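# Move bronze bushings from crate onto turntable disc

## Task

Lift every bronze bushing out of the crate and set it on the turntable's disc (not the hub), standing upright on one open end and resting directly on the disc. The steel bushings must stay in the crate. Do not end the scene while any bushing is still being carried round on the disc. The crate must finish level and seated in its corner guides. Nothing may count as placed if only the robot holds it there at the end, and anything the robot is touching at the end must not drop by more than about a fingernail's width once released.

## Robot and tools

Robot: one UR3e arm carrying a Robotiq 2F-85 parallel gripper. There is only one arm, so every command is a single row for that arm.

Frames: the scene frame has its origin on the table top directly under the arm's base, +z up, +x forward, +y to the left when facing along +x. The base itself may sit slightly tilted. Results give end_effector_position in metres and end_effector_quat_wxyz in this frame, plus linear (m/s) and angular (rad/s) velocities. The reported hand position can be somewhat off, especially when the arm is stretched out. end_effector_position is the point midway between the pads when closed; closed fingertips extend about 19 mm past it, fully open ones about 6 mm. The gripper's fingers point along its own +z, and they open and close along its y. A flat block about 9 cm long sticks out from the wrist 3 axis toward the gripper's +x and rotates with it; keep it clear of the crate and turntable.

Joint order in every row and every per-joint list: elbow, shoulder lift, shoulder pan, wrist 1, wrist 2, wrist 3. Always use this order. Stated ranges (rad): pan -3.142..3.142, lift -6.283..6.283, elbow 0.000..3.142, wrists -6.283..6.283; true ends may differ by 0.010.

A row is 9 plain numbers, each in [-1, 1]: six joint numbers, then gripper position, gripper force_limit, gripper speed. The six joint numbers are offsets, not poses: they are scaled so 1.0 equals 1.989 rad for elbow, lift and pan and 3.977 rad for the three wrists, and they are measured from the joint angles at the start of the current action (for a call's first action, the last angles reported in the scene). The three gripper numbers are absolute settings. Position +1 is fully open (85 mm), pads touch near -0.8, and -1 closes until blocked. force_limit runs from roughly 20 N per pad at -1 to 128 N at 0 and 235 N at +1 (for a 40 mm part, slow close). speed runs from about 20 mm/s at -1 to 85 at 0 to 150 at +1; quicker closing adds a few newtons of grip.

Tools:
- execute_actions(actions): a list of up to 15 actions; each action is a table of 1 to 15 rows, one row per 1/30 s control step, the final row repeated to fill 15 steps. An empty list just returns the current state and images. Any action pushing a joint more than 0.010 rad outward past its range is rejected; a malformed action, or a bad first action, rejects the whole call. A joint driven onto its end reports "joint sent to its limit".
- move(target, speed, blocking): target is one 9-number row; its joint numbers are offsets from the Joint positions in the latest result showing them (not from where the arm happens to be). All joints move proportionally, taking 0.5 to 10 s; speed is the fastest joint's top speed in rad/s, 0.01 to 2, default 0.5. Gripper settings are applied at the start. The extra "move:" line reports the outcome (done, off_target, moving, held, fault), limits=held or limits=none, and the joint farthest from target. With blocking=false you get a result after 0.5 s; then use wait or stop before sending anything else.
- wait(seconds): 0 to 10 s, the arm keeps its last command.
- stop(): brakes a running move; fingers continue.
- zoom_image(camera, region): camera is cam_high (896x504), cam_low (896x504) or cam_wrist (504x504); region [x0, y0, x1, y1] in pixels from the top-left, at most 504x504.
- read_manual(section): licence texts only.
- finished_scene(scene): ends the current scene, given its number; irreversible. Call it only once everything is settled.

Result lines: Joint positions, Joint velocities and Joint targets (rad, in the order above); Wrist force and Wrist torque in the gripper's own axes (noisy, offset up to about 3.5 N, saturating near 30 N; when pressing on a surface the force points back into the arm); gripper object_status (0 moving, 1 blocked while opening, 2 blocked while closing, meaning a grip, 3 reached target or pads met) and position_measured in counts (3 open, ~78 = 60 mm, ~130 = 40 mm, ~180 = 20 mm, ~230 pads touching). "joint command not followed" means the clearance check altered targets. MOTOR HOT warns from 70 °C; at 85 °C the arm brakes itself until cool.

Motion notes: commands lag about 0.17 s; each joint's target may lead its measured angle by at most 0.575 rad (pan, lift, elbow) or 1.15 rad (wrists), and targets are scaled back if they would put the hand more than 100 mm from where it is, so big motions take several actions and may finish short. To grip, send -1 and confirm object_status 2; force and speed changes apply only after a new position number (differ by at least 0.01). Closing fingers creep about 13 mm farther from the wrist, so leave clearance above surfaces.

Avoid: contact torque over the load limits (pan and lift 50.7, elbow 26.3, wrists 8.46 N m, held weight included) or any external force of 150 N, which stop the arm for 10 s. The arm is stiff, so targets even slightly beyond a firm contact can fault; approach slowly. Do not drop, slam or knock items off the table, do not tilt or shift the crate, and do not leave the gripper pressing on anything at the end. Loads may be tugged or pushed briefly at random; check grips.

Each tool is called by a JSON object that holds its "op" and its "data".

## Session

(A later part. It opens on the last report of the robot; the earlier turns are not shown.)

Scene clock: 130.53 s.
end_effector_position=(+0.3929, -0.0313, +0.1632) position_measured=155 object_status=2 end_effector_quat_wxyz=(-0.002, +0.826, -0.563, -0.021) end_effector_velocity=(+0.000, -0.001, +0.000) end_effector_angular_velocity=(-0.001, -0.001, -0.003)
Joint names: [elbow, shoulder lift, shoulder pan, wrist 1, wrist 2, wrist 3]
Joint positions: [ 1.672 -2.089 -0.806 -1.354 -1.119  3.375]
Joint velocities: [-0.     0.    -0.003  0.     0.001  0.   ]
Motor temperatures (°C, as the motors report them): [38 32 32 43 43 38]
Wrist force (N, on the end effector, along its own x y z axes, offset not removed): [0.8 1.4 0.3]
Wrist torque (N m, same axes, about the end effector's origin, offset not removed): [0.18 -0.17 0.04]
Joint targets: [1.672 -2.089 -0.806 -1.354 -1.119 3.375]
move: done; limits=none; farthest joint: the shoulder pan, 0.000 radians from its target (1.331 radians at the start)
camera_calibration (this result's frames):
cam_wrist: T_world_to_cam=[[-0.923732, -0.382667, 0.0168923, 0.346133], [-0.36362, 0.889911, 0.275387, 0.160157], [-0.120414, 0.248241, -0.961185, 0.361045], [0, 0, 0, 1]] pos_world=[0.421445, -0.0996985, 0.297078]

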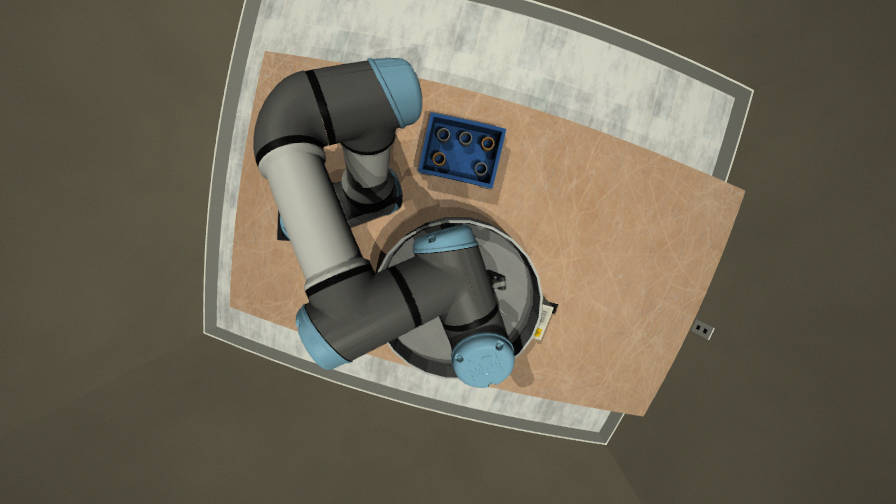

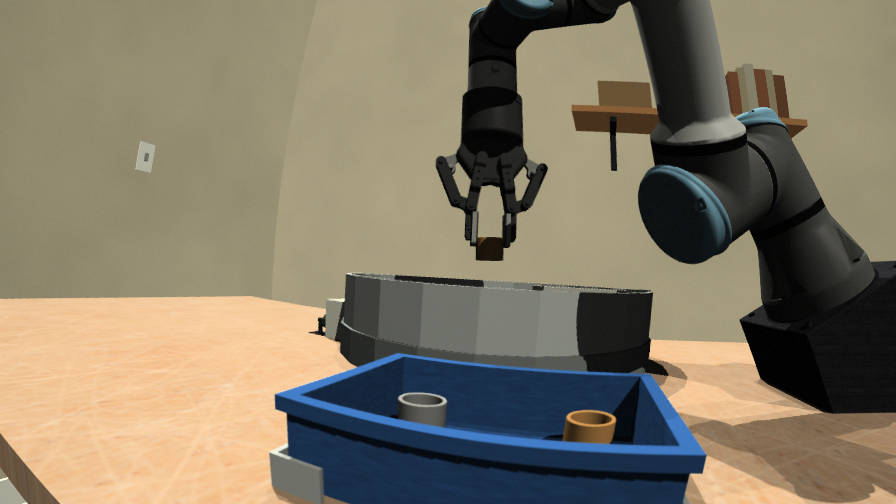

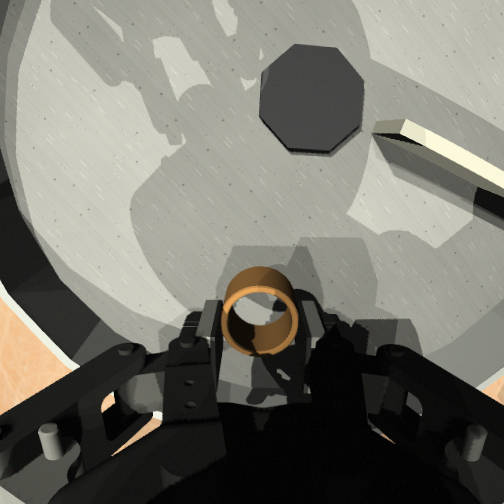

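{"op": "move", "data": {"target": [0.1433,0.0478,0.0845,-0.1147,-0.01,0,-1,-0.5,0]}}

{"op": "wait", "data": {"seconds": 1}}

Scene clock: 139.07 s.
end_effector_position=(+0.3910, -0.0294, +0.0932) position_measured=155 object_status=2 end_effector_quat_wxyz=(-0.004, +0.873, -0.487, -0.020) end_effector_velocity=(+0.000, -0.000, -0.000) end_effector_angular_velocity=(-0.001, -0.000, +0.001)
Joint names: [elbow, shoulder lift, shoulder pan, wrist 1, wrist 2, wrist 3]
Joint positions: [ 1.957 -1.994 -0.638 -1.81  -1.158  3.375]
Joint velocities: [ 0.001  0.     0.    -0.003 -0.    -0.   ]
Motor temperatures (°C, as the motors report them): [38 32 32 43 43 38]
Wrist force (N, on the end effector, along its own x y z axes, offset not removed): [0.8 1.7 0.1]
Wrist torque (N m, same axes, about the end effector's origin, offset not removed): [0.26 -0.13 0.02]
Joint targets: [1.957 -1.994 -0.638 -1.810 -1.158 3.375]
move: done; limits=none; farthest joint: the shoulder pan, 0.000 radians from its target (0.168 radians at the start)
camera_calibration (this result's frames):
cam_wrist: T_world_to_cam=[[-0.840438, -0.54182, 0.00969392, 0.309701], [-0.518299, 0.808919, 0.277519, 0.234933], [-0.158207, 0.228213, -0.960671, 0.307238], [0, 0, 0, 1]] pos_world=[0.430658, -0.0923547, 0.226954]

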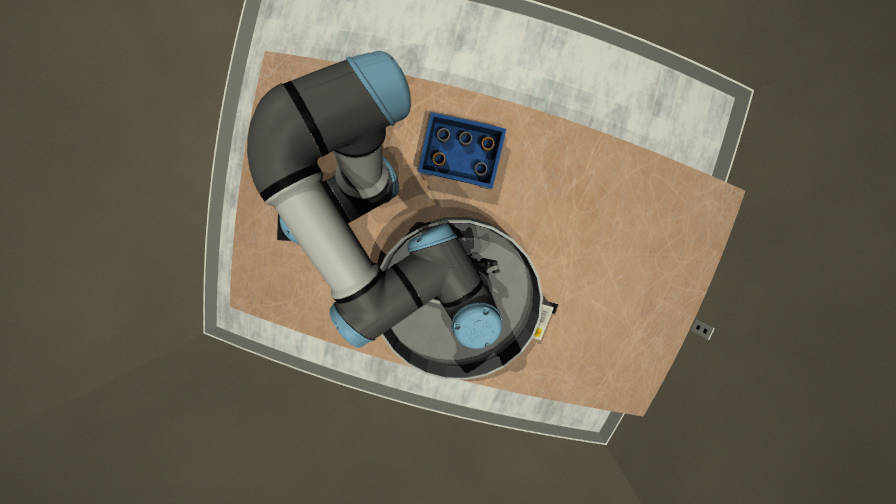

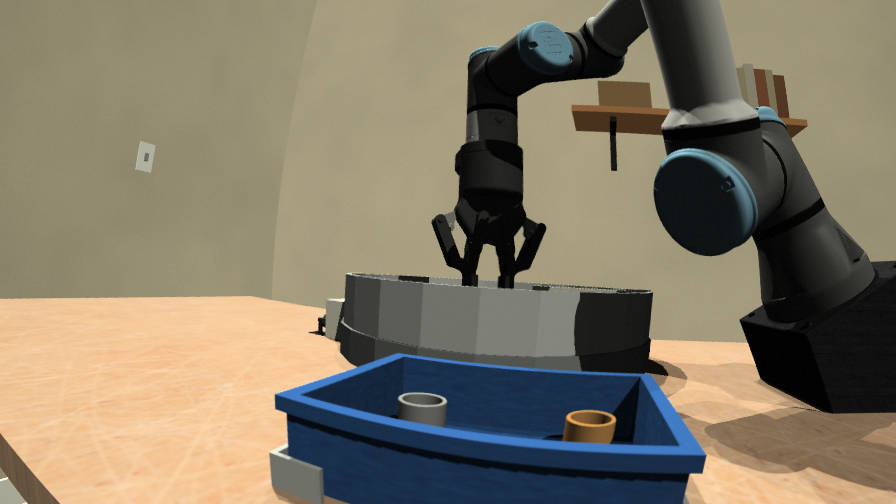

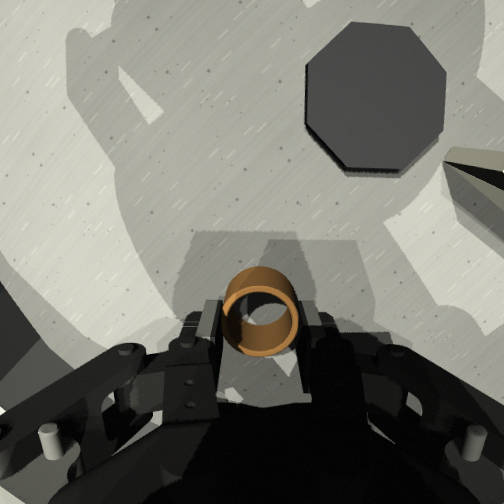

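Scene clock: 140.07 s.
end_effector_position=(+0.3910, -0.0294, +0.0932) position_measured=155 object_status=2 end_effector_quat_wxyz=(-0.004, +0.873, -0.486, -0.020) end_effector_velocity=(+0.000, -0.000, -0.000) end_effector_angular_velocity=(-0.000, -0.000, -0.001)
Joint names: [elbow, shoulder lift, shoulder pan, wrist 1, wrist 2, wrist 3]
Joint positions: [ 1.957 -1.994 -0.638 -1.81  -1.158  3.375]
Joint velocities: [ 0.     0.    -0.001 -0.     0.     0.   ]
Motor temperatures (°C, as the motors report them): [38 32 32 43 43 38]
Wrist force (N, on the end effector, along its own x y z axes, offset not removed): [0.8 1.3 0.8]
Wrist torque (N m, same axes, about the end effector's origin, offset not removed): [0.20 -0.14 0.03]
Joint targets: [1.957 -1.994 -0.638 -1.810 -1.158 3.375]
wait: 1.00 s; at rest by 0.17 s
camera_calibration (this result's frames):
cam_wrist: T_world_to_cam=[[-0.840388, -0.541899, 0.009687, 0.309681], [-0.518376, 0.808868, 0.277523, 0.234961], [-0.158225, 0.228205, -0.96067, 0.307204], [0, 0, 0, 1]] pos_world=[0.430657, -0.0923419, 0.226915]

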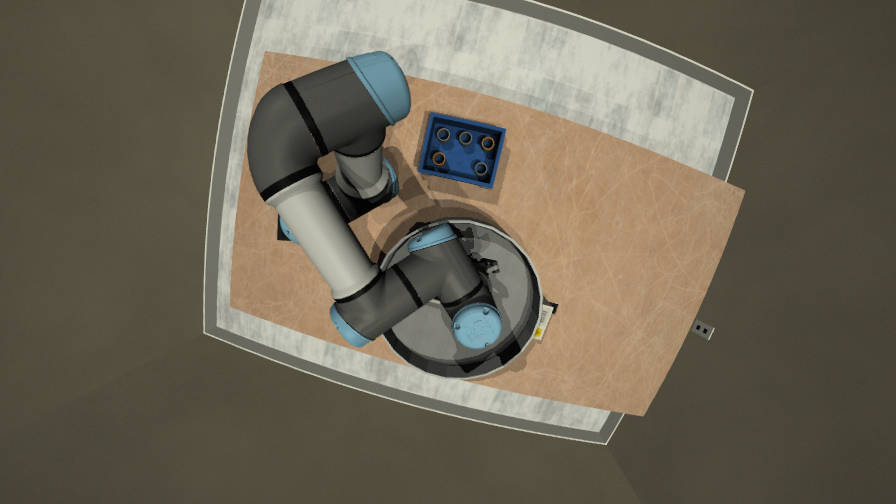

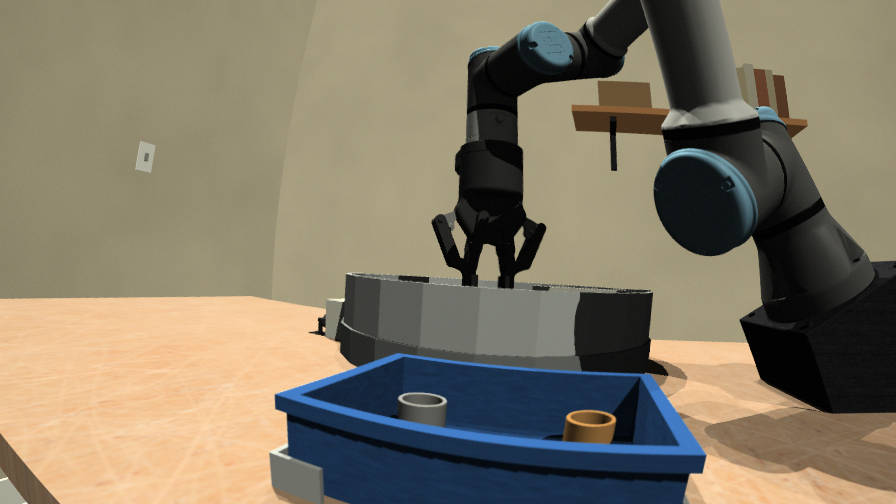

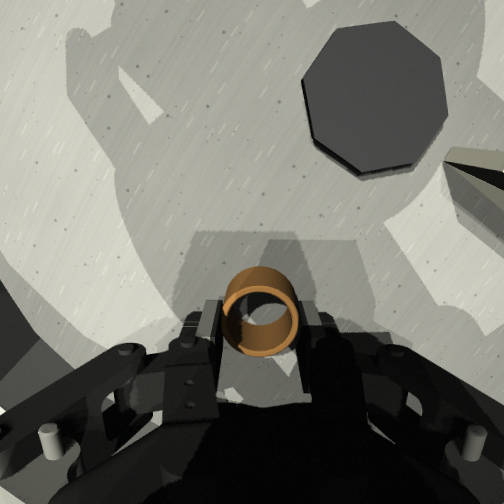

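{"op": "move", "data": {"target": [0.029,0.013,0.015,-0.024,-0.002,0,-1,-0.5,0], "speed": 0.1}}

{"op": "move", "data": {"target": [0.015,0.007,0.007,-0.0125,-0.001,0,-1,-0.5,0], "speed": 0.05}}

Scene clock: 145.87 s.
end_effector_position=(+0.3885, -0.0272, +0.0780) position_measured=155 object_status=2 end_effector_quat_wxyz=(-0.005, +0.881, -0.473, -0.020) end_effector_velocity=(+0.000, -0.000, -0.000) end_effector_angular_velocity=(-0.001, -0.001, +0.001)
Joint names: [elbow, shoulder lift, shoulder pan, wrist 1, wrist 2, wrist 3]
Joint positions: [ 2.014 -1.968 -0.608 -1.905 -1.166  3.375]
Joint velocities: [ 0.001  0.     0.    -0.002 -0.     0.   ]
Motor temperatures (°C, as the motors report them): [38 32 32 43 43 38]
Wrist force (N, on the end effector, along its own x y z axes, offset not removed): [-3.3 5.0 -30.0]
Wrist torque (N m, same axes, about the end effector's origin, offset not removed): [0.41 0.05 -0.02]
Joint targets: [2.014 -1.968 -0.608 -1.906 -1.166 3.375]
move: done; limits=none; farthest joint: the elbow, 0.001 radians from its target (0.058 radians at the start)
camera_calibration (this result's frames):
cam_wrist: T_world_to_cam=[[-0.823242, -0.567632, 0.00816155, 0.301699], [-0.543356, 0.792036, 0.278288, 0.245322], [-0.164429, 0.224664, -0.960463, 0.294046], [0, 0, 0, 1]] pos_world=[0.430018, -0.0891115, 0.211688]

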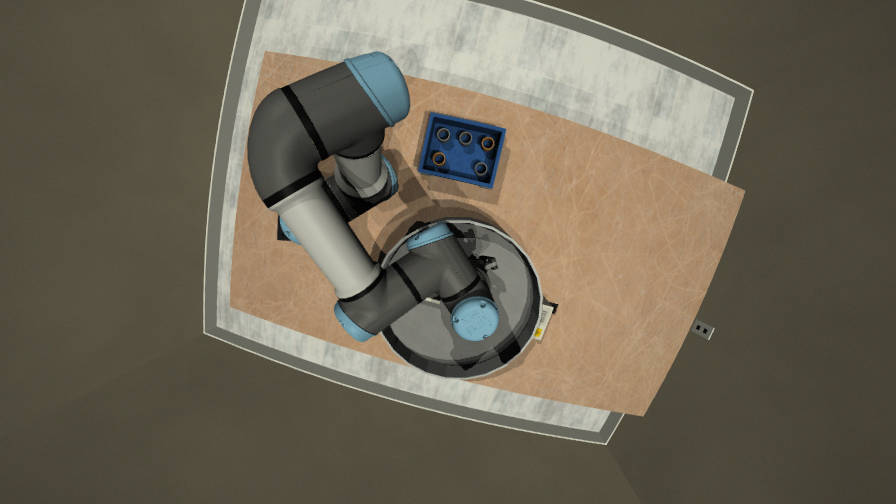

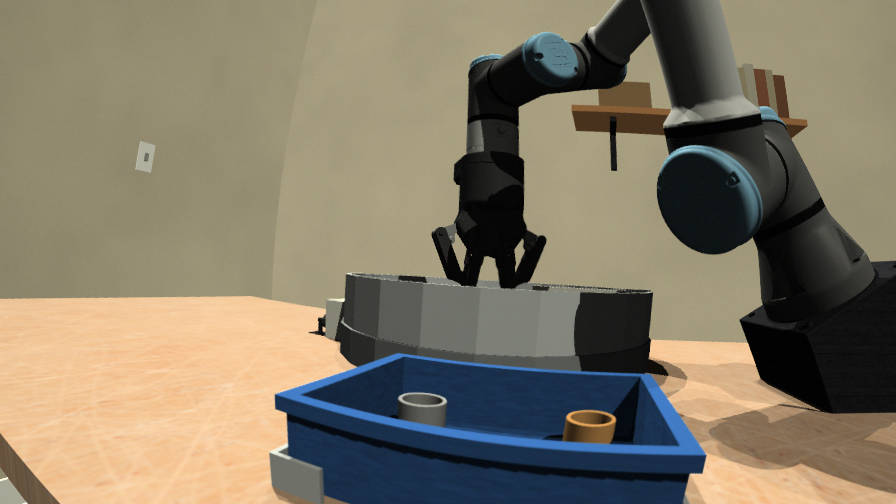

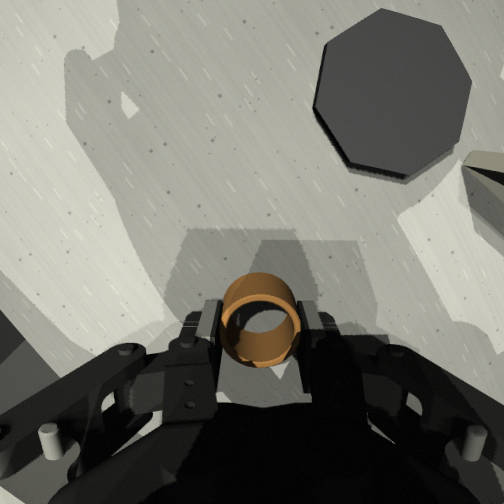

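Scene clock: 147.23 s.
end_effector_position=(+0.3870, -0.0262, +0.0703) position_measured=155 object_status=2 end_effector_quat_wxyz=(-0.005, +0.884, -0.466, -0.020) end_effector_velocity=(-0.001, +0.000, -0.001) end_effector_angular_velocity=(+0.001, +0.002, -0.000)
Joint names: [elbow, shoulder lift, shoulder pan, wrist 1, wrist 2, wrist 3]
Joint positions: [ 2.044 -1.955 -0.594 -1.955 -1.17   3.375]
Joint velocities: [ 0.003  0.001  0.    -0.001 -0.001 -0.   ]
Motor temperatures (°C, as the motors report them): [38 32 32 43 43 38]
Wrist force (N, on the end effector, along its own x y z axes, offset not removed): [-10.4 13.0 -30.0]
Wrist torque (N m, same axes, about the end effector's origin, offset not removed): [1.06 0.14 -0.11]
Joint targets: [2.044 -1.954 -0.594 -1.955 -1.170 3.375]
move: done; limits=none; farthest joint: the shoulder lift, 0.001 radians from its target (0.014 radians at the start)
camera_calibration (this result's frames):
cam_wrist: T_world_to_cam=[[-0.814839, -0.579639, 0.00750503, 0.297561], [-0.555139, 0.783994, 0.277801, 0.250194], [-0.166908, 0.222197, -0.960609, 0.287115], [0, 0, 0, 1]] pos_world=[0.429278, -0.0874689, 0.204068]

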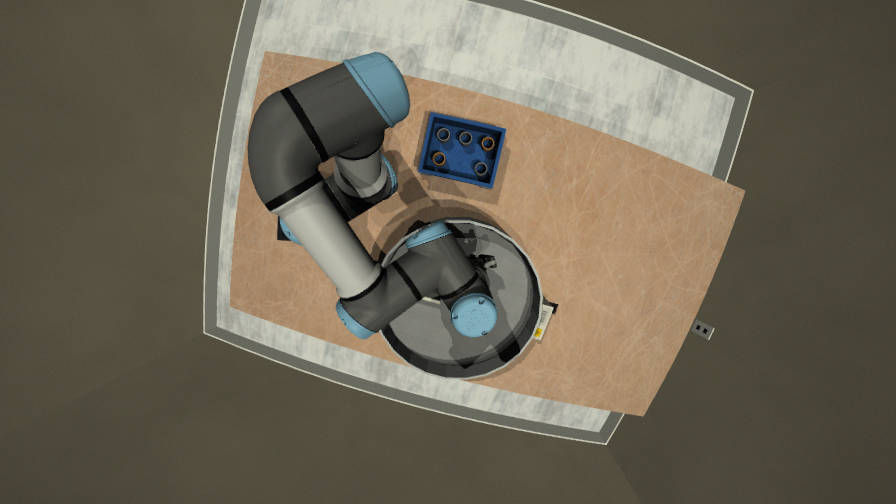

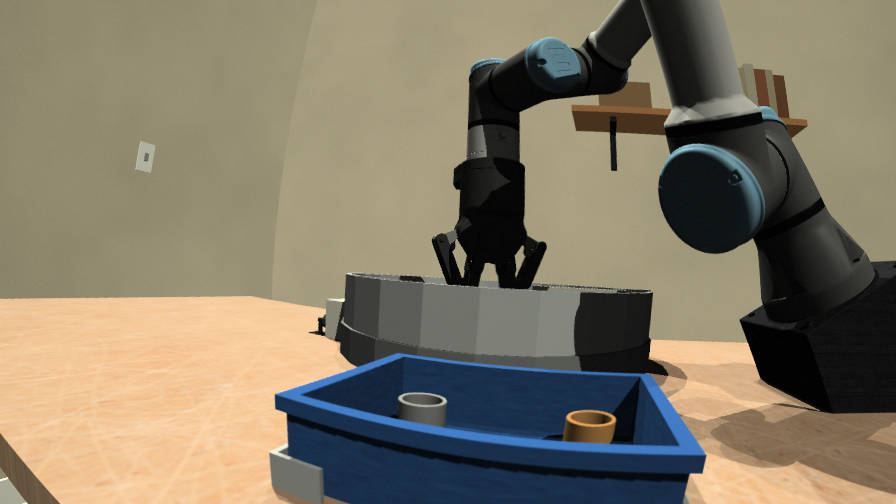

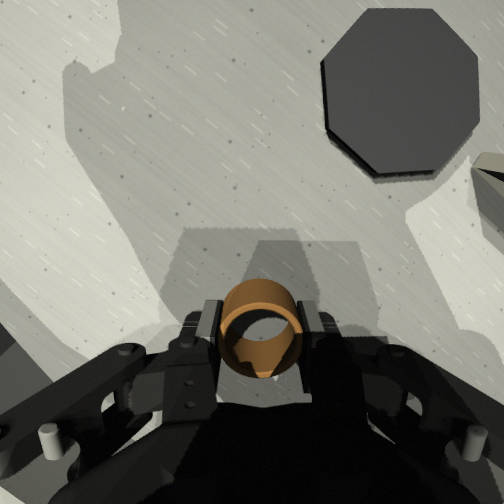

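{"op": "move", "data": {"target": [-0.008,-0.004,-0.004,0.007,0,0,0.1,0,0], "speed": 0.1}}

{"op": "move", "data": {"target": [-0.179,-0.063,-0.102,0.147,0.013,0,0.1,0,0], "speed": 0.8}}

Scene clock: 150.33 s.
end_effector_position=(+0.3873, -0.0272, +0.0745) position_measured=117 object_status=3 end_effector_quat_wxyz=(-0.004, +0.882, -0.470, -0.021) end_effector_velocity=(+0.000, -0.000, +0.000) end_effector_angular_velocity=(-0.001, +0.000, -0.000)
Joint names: [elbow, shoulder lift, shoulder pan, wrist 1, wrist 2, wrist 3]
Joint positions: [ 2.028 -1.963 -0.602 -1.927 -1.17   3.375]
Joint velocities: [-0.001 -0.001 -0.001  0.002 -0.    -0.   ]
Motor temperatures (°C, as the motors report them): [38 32 32 43 43 38]
Wrist force (N, on the end effector, along its own x y z axes, offset not removed): [0.5 1.2 -0.2]
Wrist torque (N m, same axes, about the end effector's origin, offset not removed): [0.12 -0.09 0.01]
Joint targets: [2.028 -1.963 -0.602 -1.927 -1.170 3.375]
move: done; limits=none; farthest joint: the shoulder pan, 0.000 radians from its target (0.008 radians at the start)
camera_calibration (this result's frames):
cam_wrist: T_world_to_cam=[[-0.819661, -0.572757, 0.0102239, 0.299041], [-0.547893, 0.789039, 0.277903, 0.247311], [-0.167238, 0.222185, -0.960555, 0.291513], [0, 0, 0, 1]] pos_world=[0.429364, -0.0886299, 0.208229]

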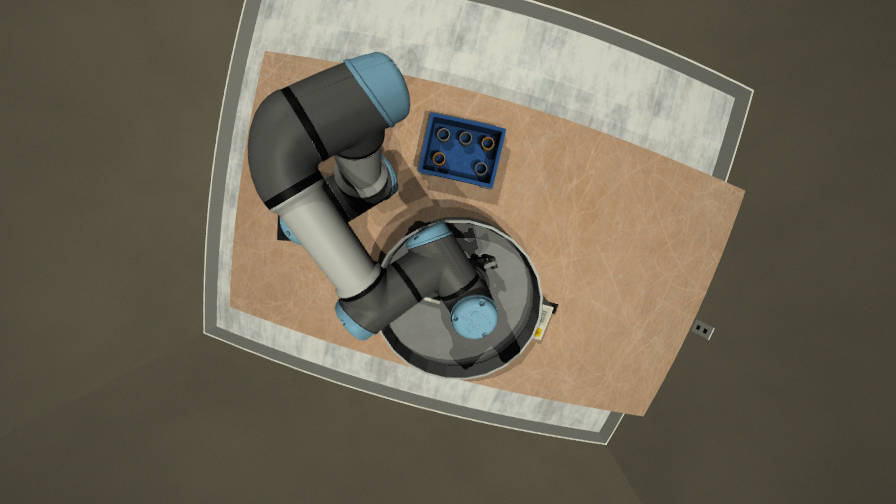

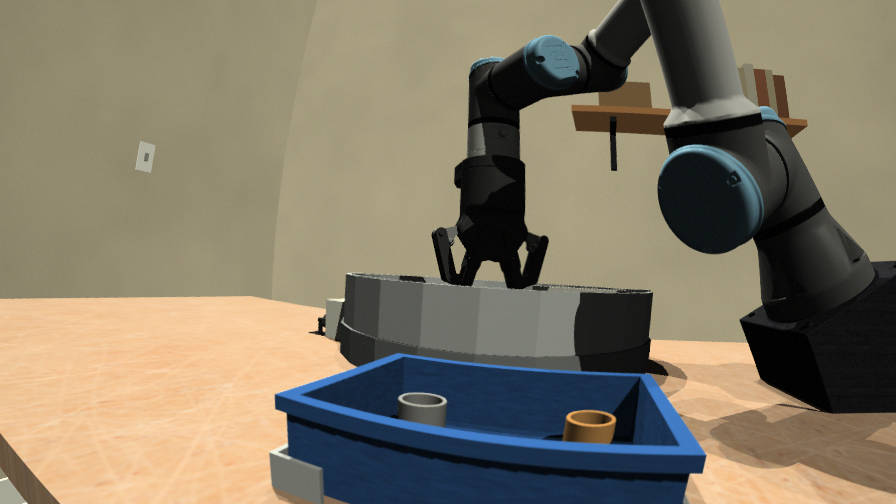

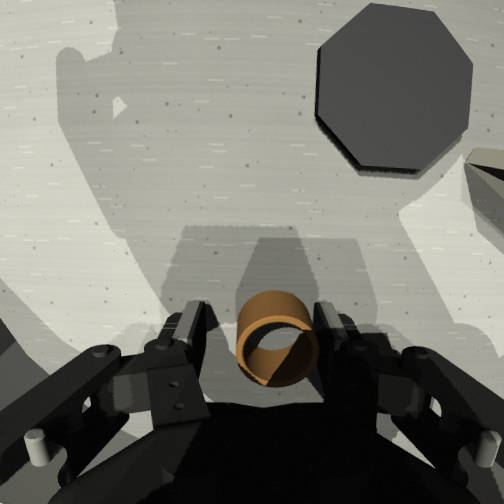

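Scene clock: 151.80 s.
end_effector_position=(+0.3909, -0.0291, +0.1620) position_measured=117 object_status=3 end_effector_quat_wxyz=(-0.005, +0.825, -0.565, -0.027) end_effector_velocity=(+0.000, -0.001, +0.001) end_effector_angular_velocity=(-0.001, -0.000, -0.002)
Joint names: [elbow, shoulder lift, shoulder pan, wrist 1, wrist 2, wrist 3]
Joint positions: [ 1.672 -2.088 -0.805 -1.343 -1.119  3.375]
Joint velocities: [-0.002 -0.    -0.003  0.002  0.     0.   ]
Motor temperatures (°C, as the motors report them): [38 32 32 43 43 38]
Wrist force (N, on the end effector, along its own x y z axes, offset not removed): [0.7 1.6 -0.7]
Wrist torque (N m, same axes, about the end effector's origin, offset not removed): [0.21 -0.13 0.00]
Joint targets: [1.672 -2.088 -0.805 -1.343 -1.119 3.375]
move: done; limits=none; farthest joint: the wrist 1, 0.001 radians from its target (0.585 radians at the start)
camera_calibration (this result's frames):
cam_wrist: T_world_to_cam=[[-0.925474, -0.378305, 0.0195616, 0.345495], [-0.357313, 0.888937, 0.286561, 0.153502], [-0.125797, 0.258216, -0.957862, 0.361051], [0, 0, 0, 1]] pos_world=[0.420014, -0.0989797, 0.295091]

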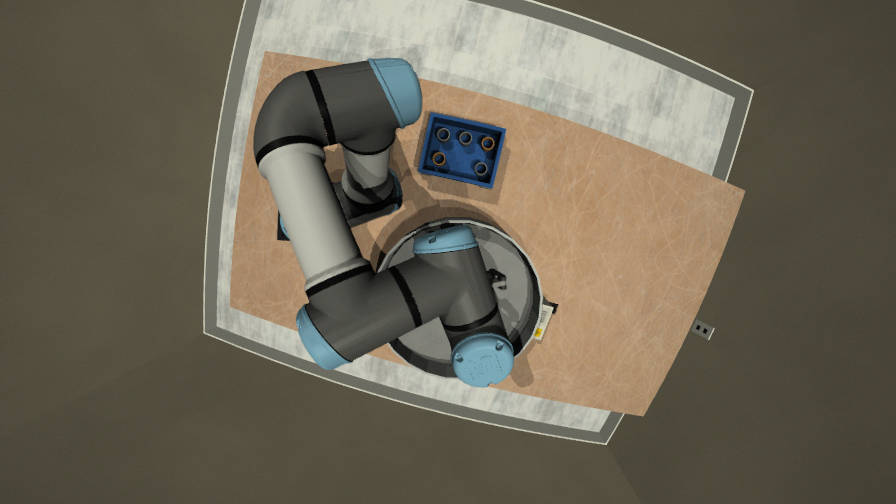

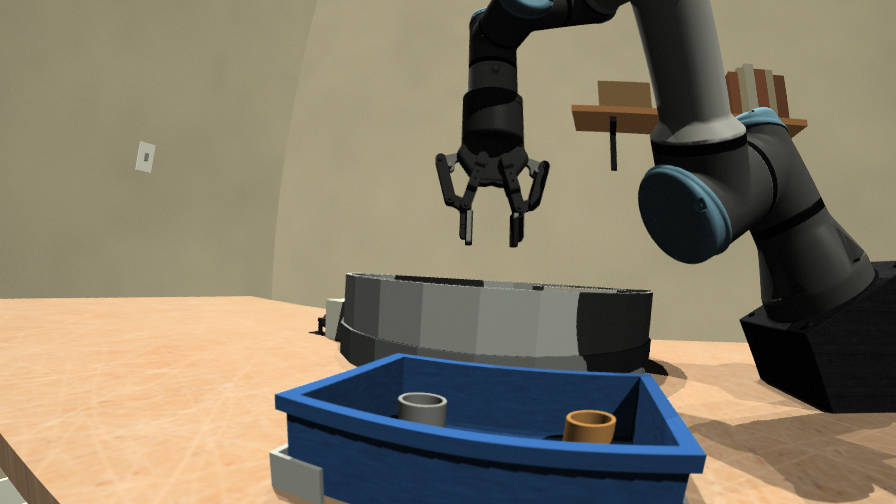

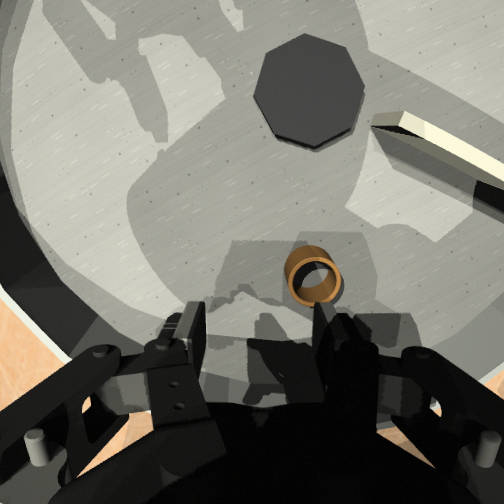

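{"op": "move", "data": {"target": [0.078,-0.064,0.669,-0.05,-0.13,0.015,-0.08,0,0], "speed": 1.2}}

{"op": "move", "data": {"target": [0.218,0.038,0.012,-0.16,-0.003,0,-0.08,0,0], "speed": 0.8}}

Scene clock: 169.03 s.
end_effector_position=(+0.2534, +0.1893, +0.2010) position_measured=139 object_status=3 end_effector_quat_wxyz=(+0.002, +0.997, +0.011, -0.078) end_effector_velocity=(-0.000, +0.000, +0.000) end_effector_angular_velocity=(+0.000, -0.000, +0.002)
Joint names: [elbow, shoulder lift, shoulder pan, wrist 1, wrist 2, wrist 3]
Joint positions: [ 1.827 -2.215  0.525 -1.542 -1.636  3.435]
Joint velocities: [ 0.    -0.     0.002 -0.    -0.001  0.   ]
Motor temperatures (°C, as the motors report them): [38 32 32 43 43 38]
Wrist force (N, on the end effector, along its own x y z axes, offset not removed): [0.8 1.7 0.2]
Wrist torque (N m, same axes, about the end effector's origin, offset not removed): [0.24 -0.14 0.01]
Joint targets: [1.827 -2.215 0.525 -1.542 -1.636 3.435]
move: done; limits=none; farthest joint: the shoulder pan, 0.000 radians from its target (1.331 radians at the start)
camera_calibration (this result's frames):
cam_wrist: T_world_to_cam=[[0.0399011, -0.999202, -0.00193712, 0.177357], [-0.921456, -0.0375461, 0.386664, 0.197308], [-0.386429, -0.0136434, -0.922218, 0.434979], [0, 0, 0, 1]] pos_world=[0.342822, 0.190558, 0.325197]

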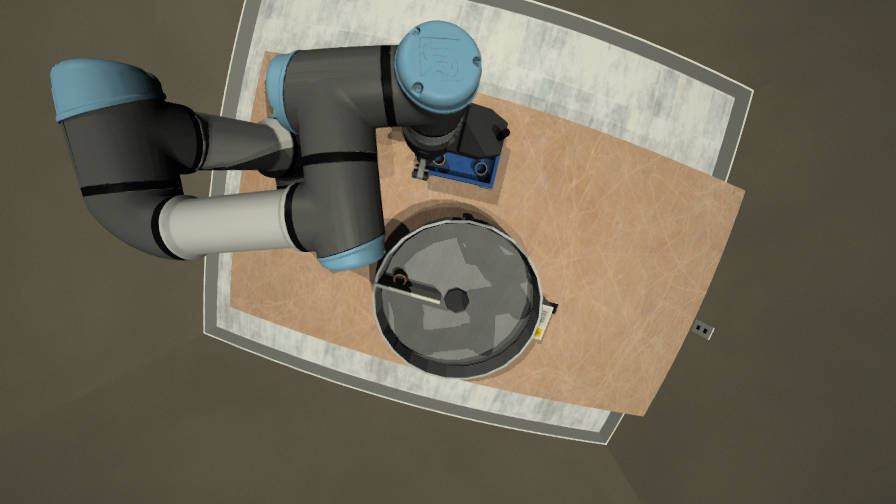

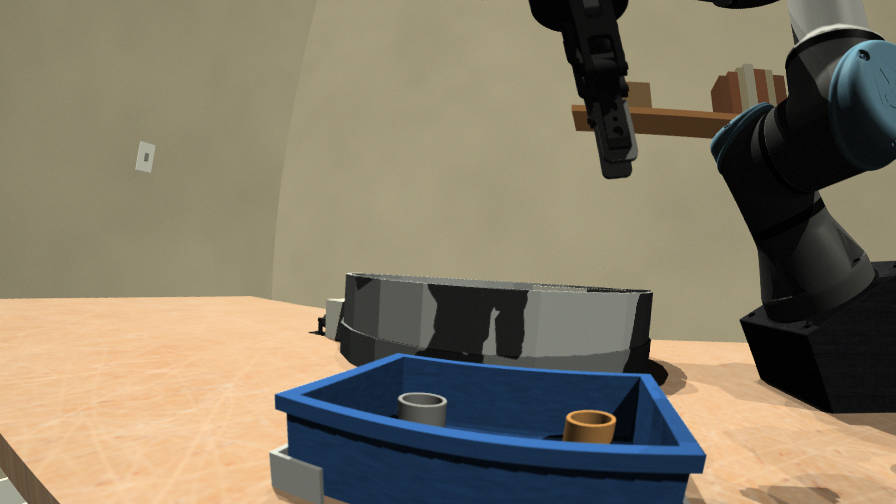

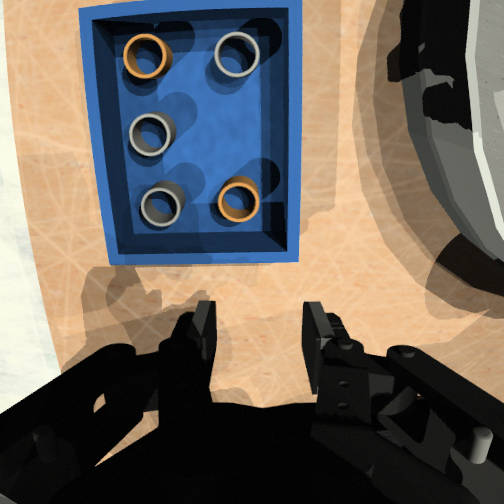

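Scene clock: 170.57 s.
end_effector_position=(+0.2595, +0.2047, +0.1133) position_measured=139 object_status=3 end_effector_quat_wxyz=(-0.016, +1.000, +0.016, -0.016) end_effector_velocity=(+0.000, -0.000, -0.000) end_effector_angular_velocity=(-0.000, -0.001, -0.001)
Joint names: [elbow, shoulder lift, shoulder pan, wrist 1, wrist 2, wrist 3]
Joint positions: [ 2.261 -2.139  0.549 -2.178 -1.648  3.435]
Joint velocities: [ 0.001  0.    -0.001 -0.002 -0.    -0.   ]
Motor temperatures (°C, as the motors report them): [38 32 32 43 43 38]
Wrist force (N, on the end effector, along its own x y z axes, offset not removed): [0.5 1.8 0.6]
Wrist torque (N m, same axes, about the end effector's origin, offset not removed): [0.28 -0.12 0.01]
Joint targets: [2.261 -2.139 0.549 -2.178 -1.648 3.435]
move: done; limits=none; farthest joint: the wrist 1, 0.001 radians from its target (0.637 radians at the start)
camera_calibration (this result's frames):
cam_wrist: T_world_to_cam=[[0.049677, -0.998122, -0.0358546, 0.193386], [-0.96139, -0.0575159, 0.269112, 0.265143], [-0.270669, 0.0211016, -0.962441, 0.324065], [0, 0, 0, 1]] pos_world=[0.333013, 0.201435, 0.247474]

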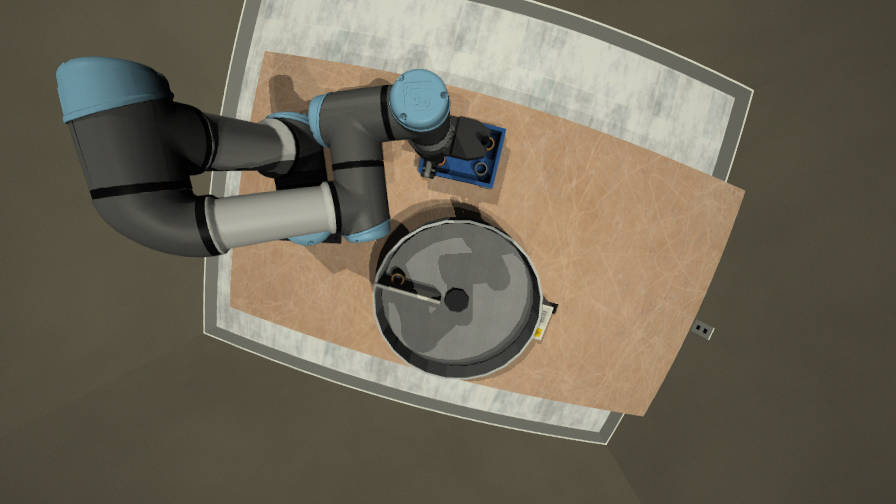

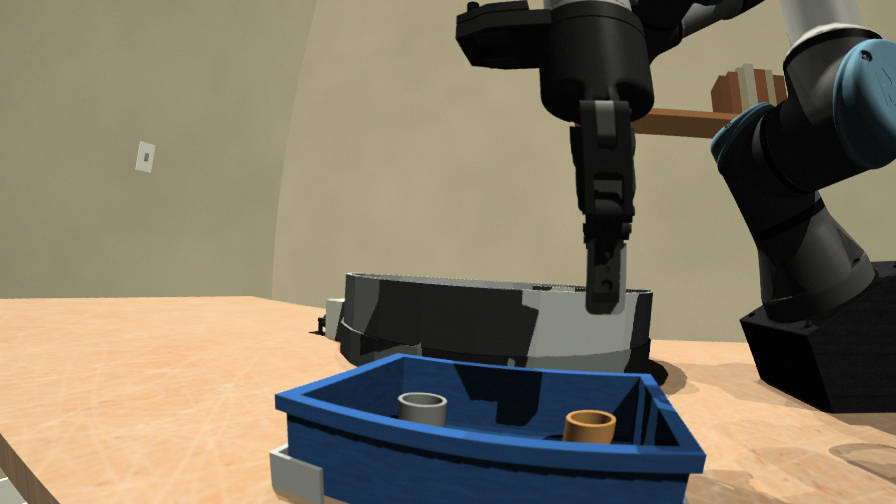

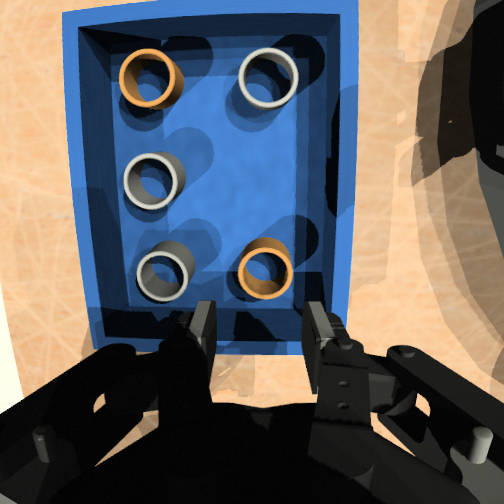

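{"op": "move", "data": {"target": [0.078,0.115,-0.0145,-0.099,0.0026,-0.005,-0.08,0,0], "speed": 0.3}}

Scene clock: 175.50 s.
end_effector_position=(+0.2605, +0.2060, +0.0537) position_measured=139 object_status=3 end_effector_quat_wxyz=(-0.016, +1.000, +0.013, -0.012) end_effector_velocity=(-0.000, -0.000, -0.001) end_effector_angular_velocity=(-0.000, +0.001, -0.000)
Joint names: [elbow, shoulder lift, shoulder pan, wrist 1, wrist 2, wrist 3]
Joint positions: [ 2.416 -1.911  0.52  -2.571 -1.637  3.415]
Joint velocities: [ 0.002  0.001 -0.001 -0.002  0.    -0.   ]
Motor temperatures (°C, as the motors report them): [38 32 32 43 43 38]
Wrist force (N, on the end effector, along its own x y z axes, offset not removed): [0.7 1.3 -0.4]
Wrist torque (N m, same axes, about the end effector's origin, offset not removed): [0.14 -0.14 0.02]
Joint targets: [2.416 -1.911 0.520 -2.572 -1.637 3.415]
move: done; limits=none; farthest joint: the shoulder lift, 0.001 radians from its target (0.229 radians at the start)
camera_calibration (this result's frames):
cam_wrist: T_world_to_cam=[[0.0435468, -0.99845, -0.0346732, 0.194091], [-0.963993, -0.0511068, 0.260972, 0.282052], [-0.262339, 0.0220603, -0.964724, 0.264707], [0, 0, 0, 1]] pos_world=[0.332887, 0.202365, 0.188492]

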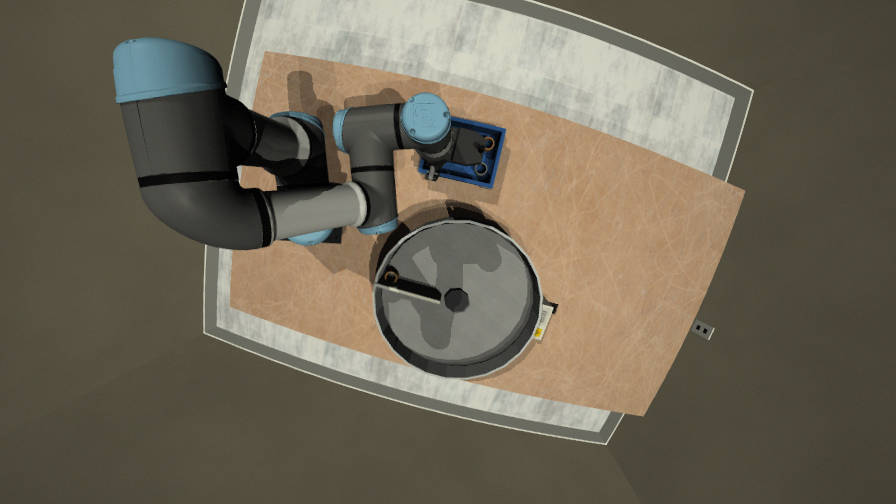

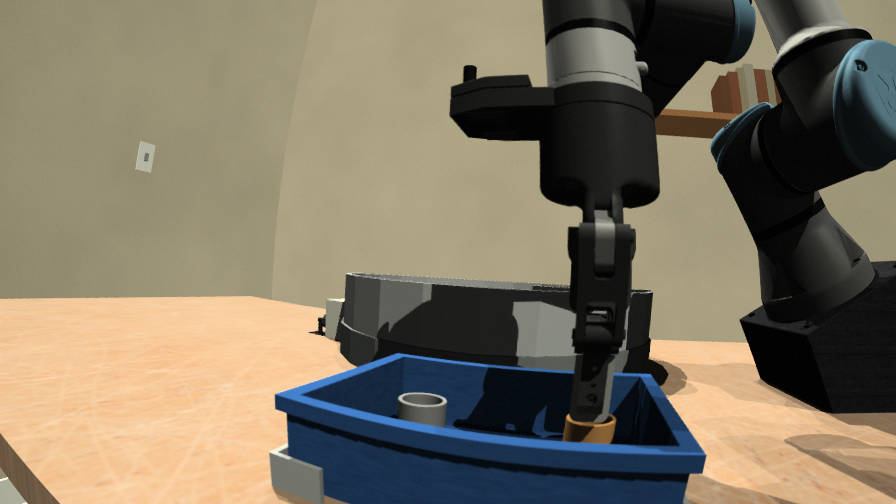

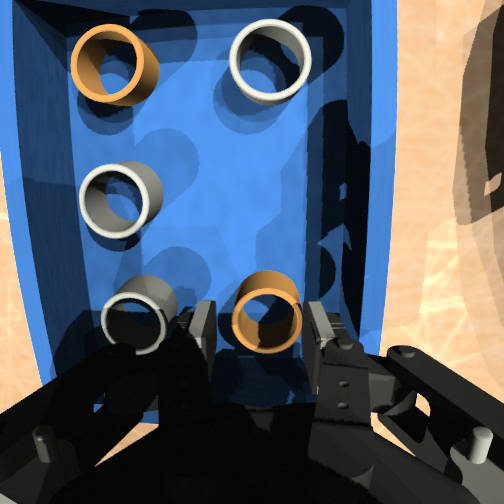

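{"op": "move", "data": {"target": [0.02,0.0285,-0.0095,-0.0245,0.003,-0.003,-0.08,0,0], "speed": 0.12}}

Scene clock: 188.40 s.
end_effector_position=(+0.2610, +0.2070, +0.0442) position_measured=139 object_status=3 end_effector_quat_wxyz=(-0.021, +1.000, +0.012, -0.009) end_effector_velocity=(+0.001, -0.000, +0.000) end_effector_angular_velocity=(-0.000, -0.001, -0.001)
Joint names: [elbow, shoulder lift, shoulder pan, wrist 1, wrist 2, wrist 3]
Joint positions: [ 2.443 -1.869  0.507 -2.649 -1.623  3.406]
Joint velocities: [-0.001 -0.    -0.001 -0.    -0.     0.   ]
Motor temperatures (°C, as the motors report them): [38 32 32 43 43 38]
Wrist force (N, on the end effector, along its own x y z axes, offset not removed): [-7.1 -16.9 -30.0]
Wrist torque (N m, same axes, about the end effector's origin, offset not removed): [1.58 -0.53 -0.11]
Joint targets: [2.445 -1.868 0.506 -2.647 -1.627 3.406]
TORQUE FAULT: the external load on the wrist 2 reached its load limit, and the arm stopped for 10 seconds. That time counts as 20 of the actions that you can send in this scene. The arm's remaining commands of this call were not run. The arm holds where it stopped, with its grip as last carried out, and accepts commands again: back off and push less far. The arm stops again, at the same cost, whenever a joint's load reaches its limit.
move: fault; limits=none; farthest joint: the wrist 1, 0.019 radians from its target (0.097 radians at the start)
camera_calibration (this result's frames):
cam_wrist: T_world_to_cam=[[0.0407001, -0.998164, -0.0448643, 0.195869], [-0.965511, -0.0508459, 0.255351, 0.285603], [-0.257163, 0.0329241, -0.965807, 0.252136], [0, 0, 0, 1]] pos_world=[0.332621, 0.20173, 0.179373]

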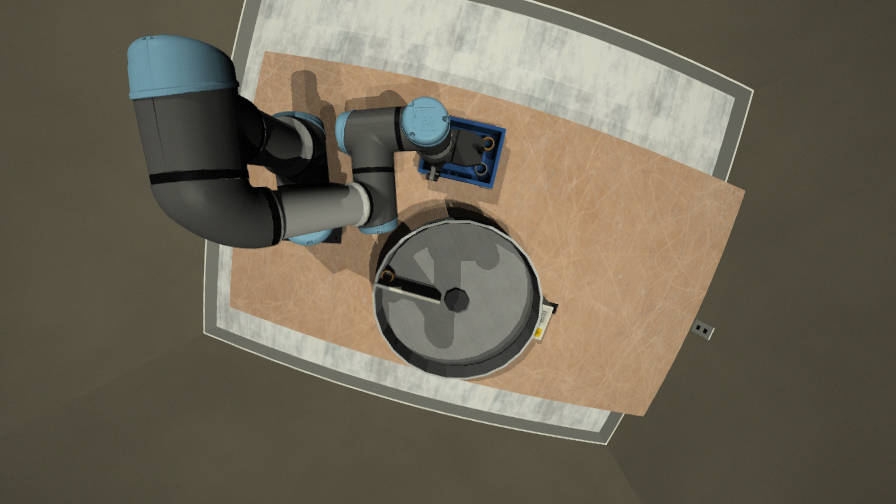

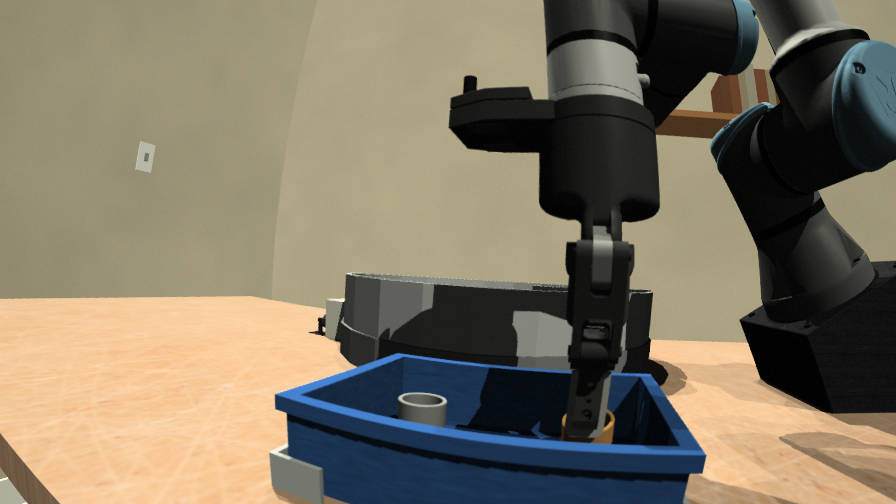

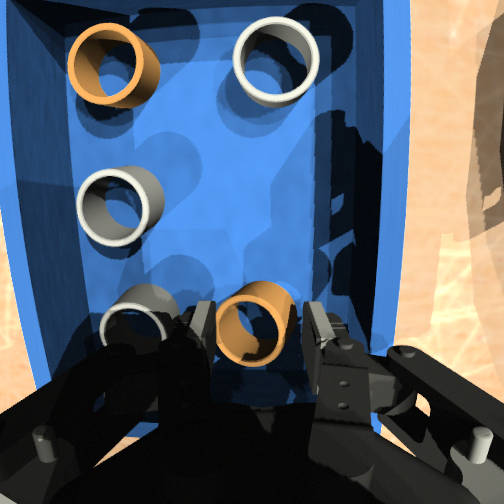

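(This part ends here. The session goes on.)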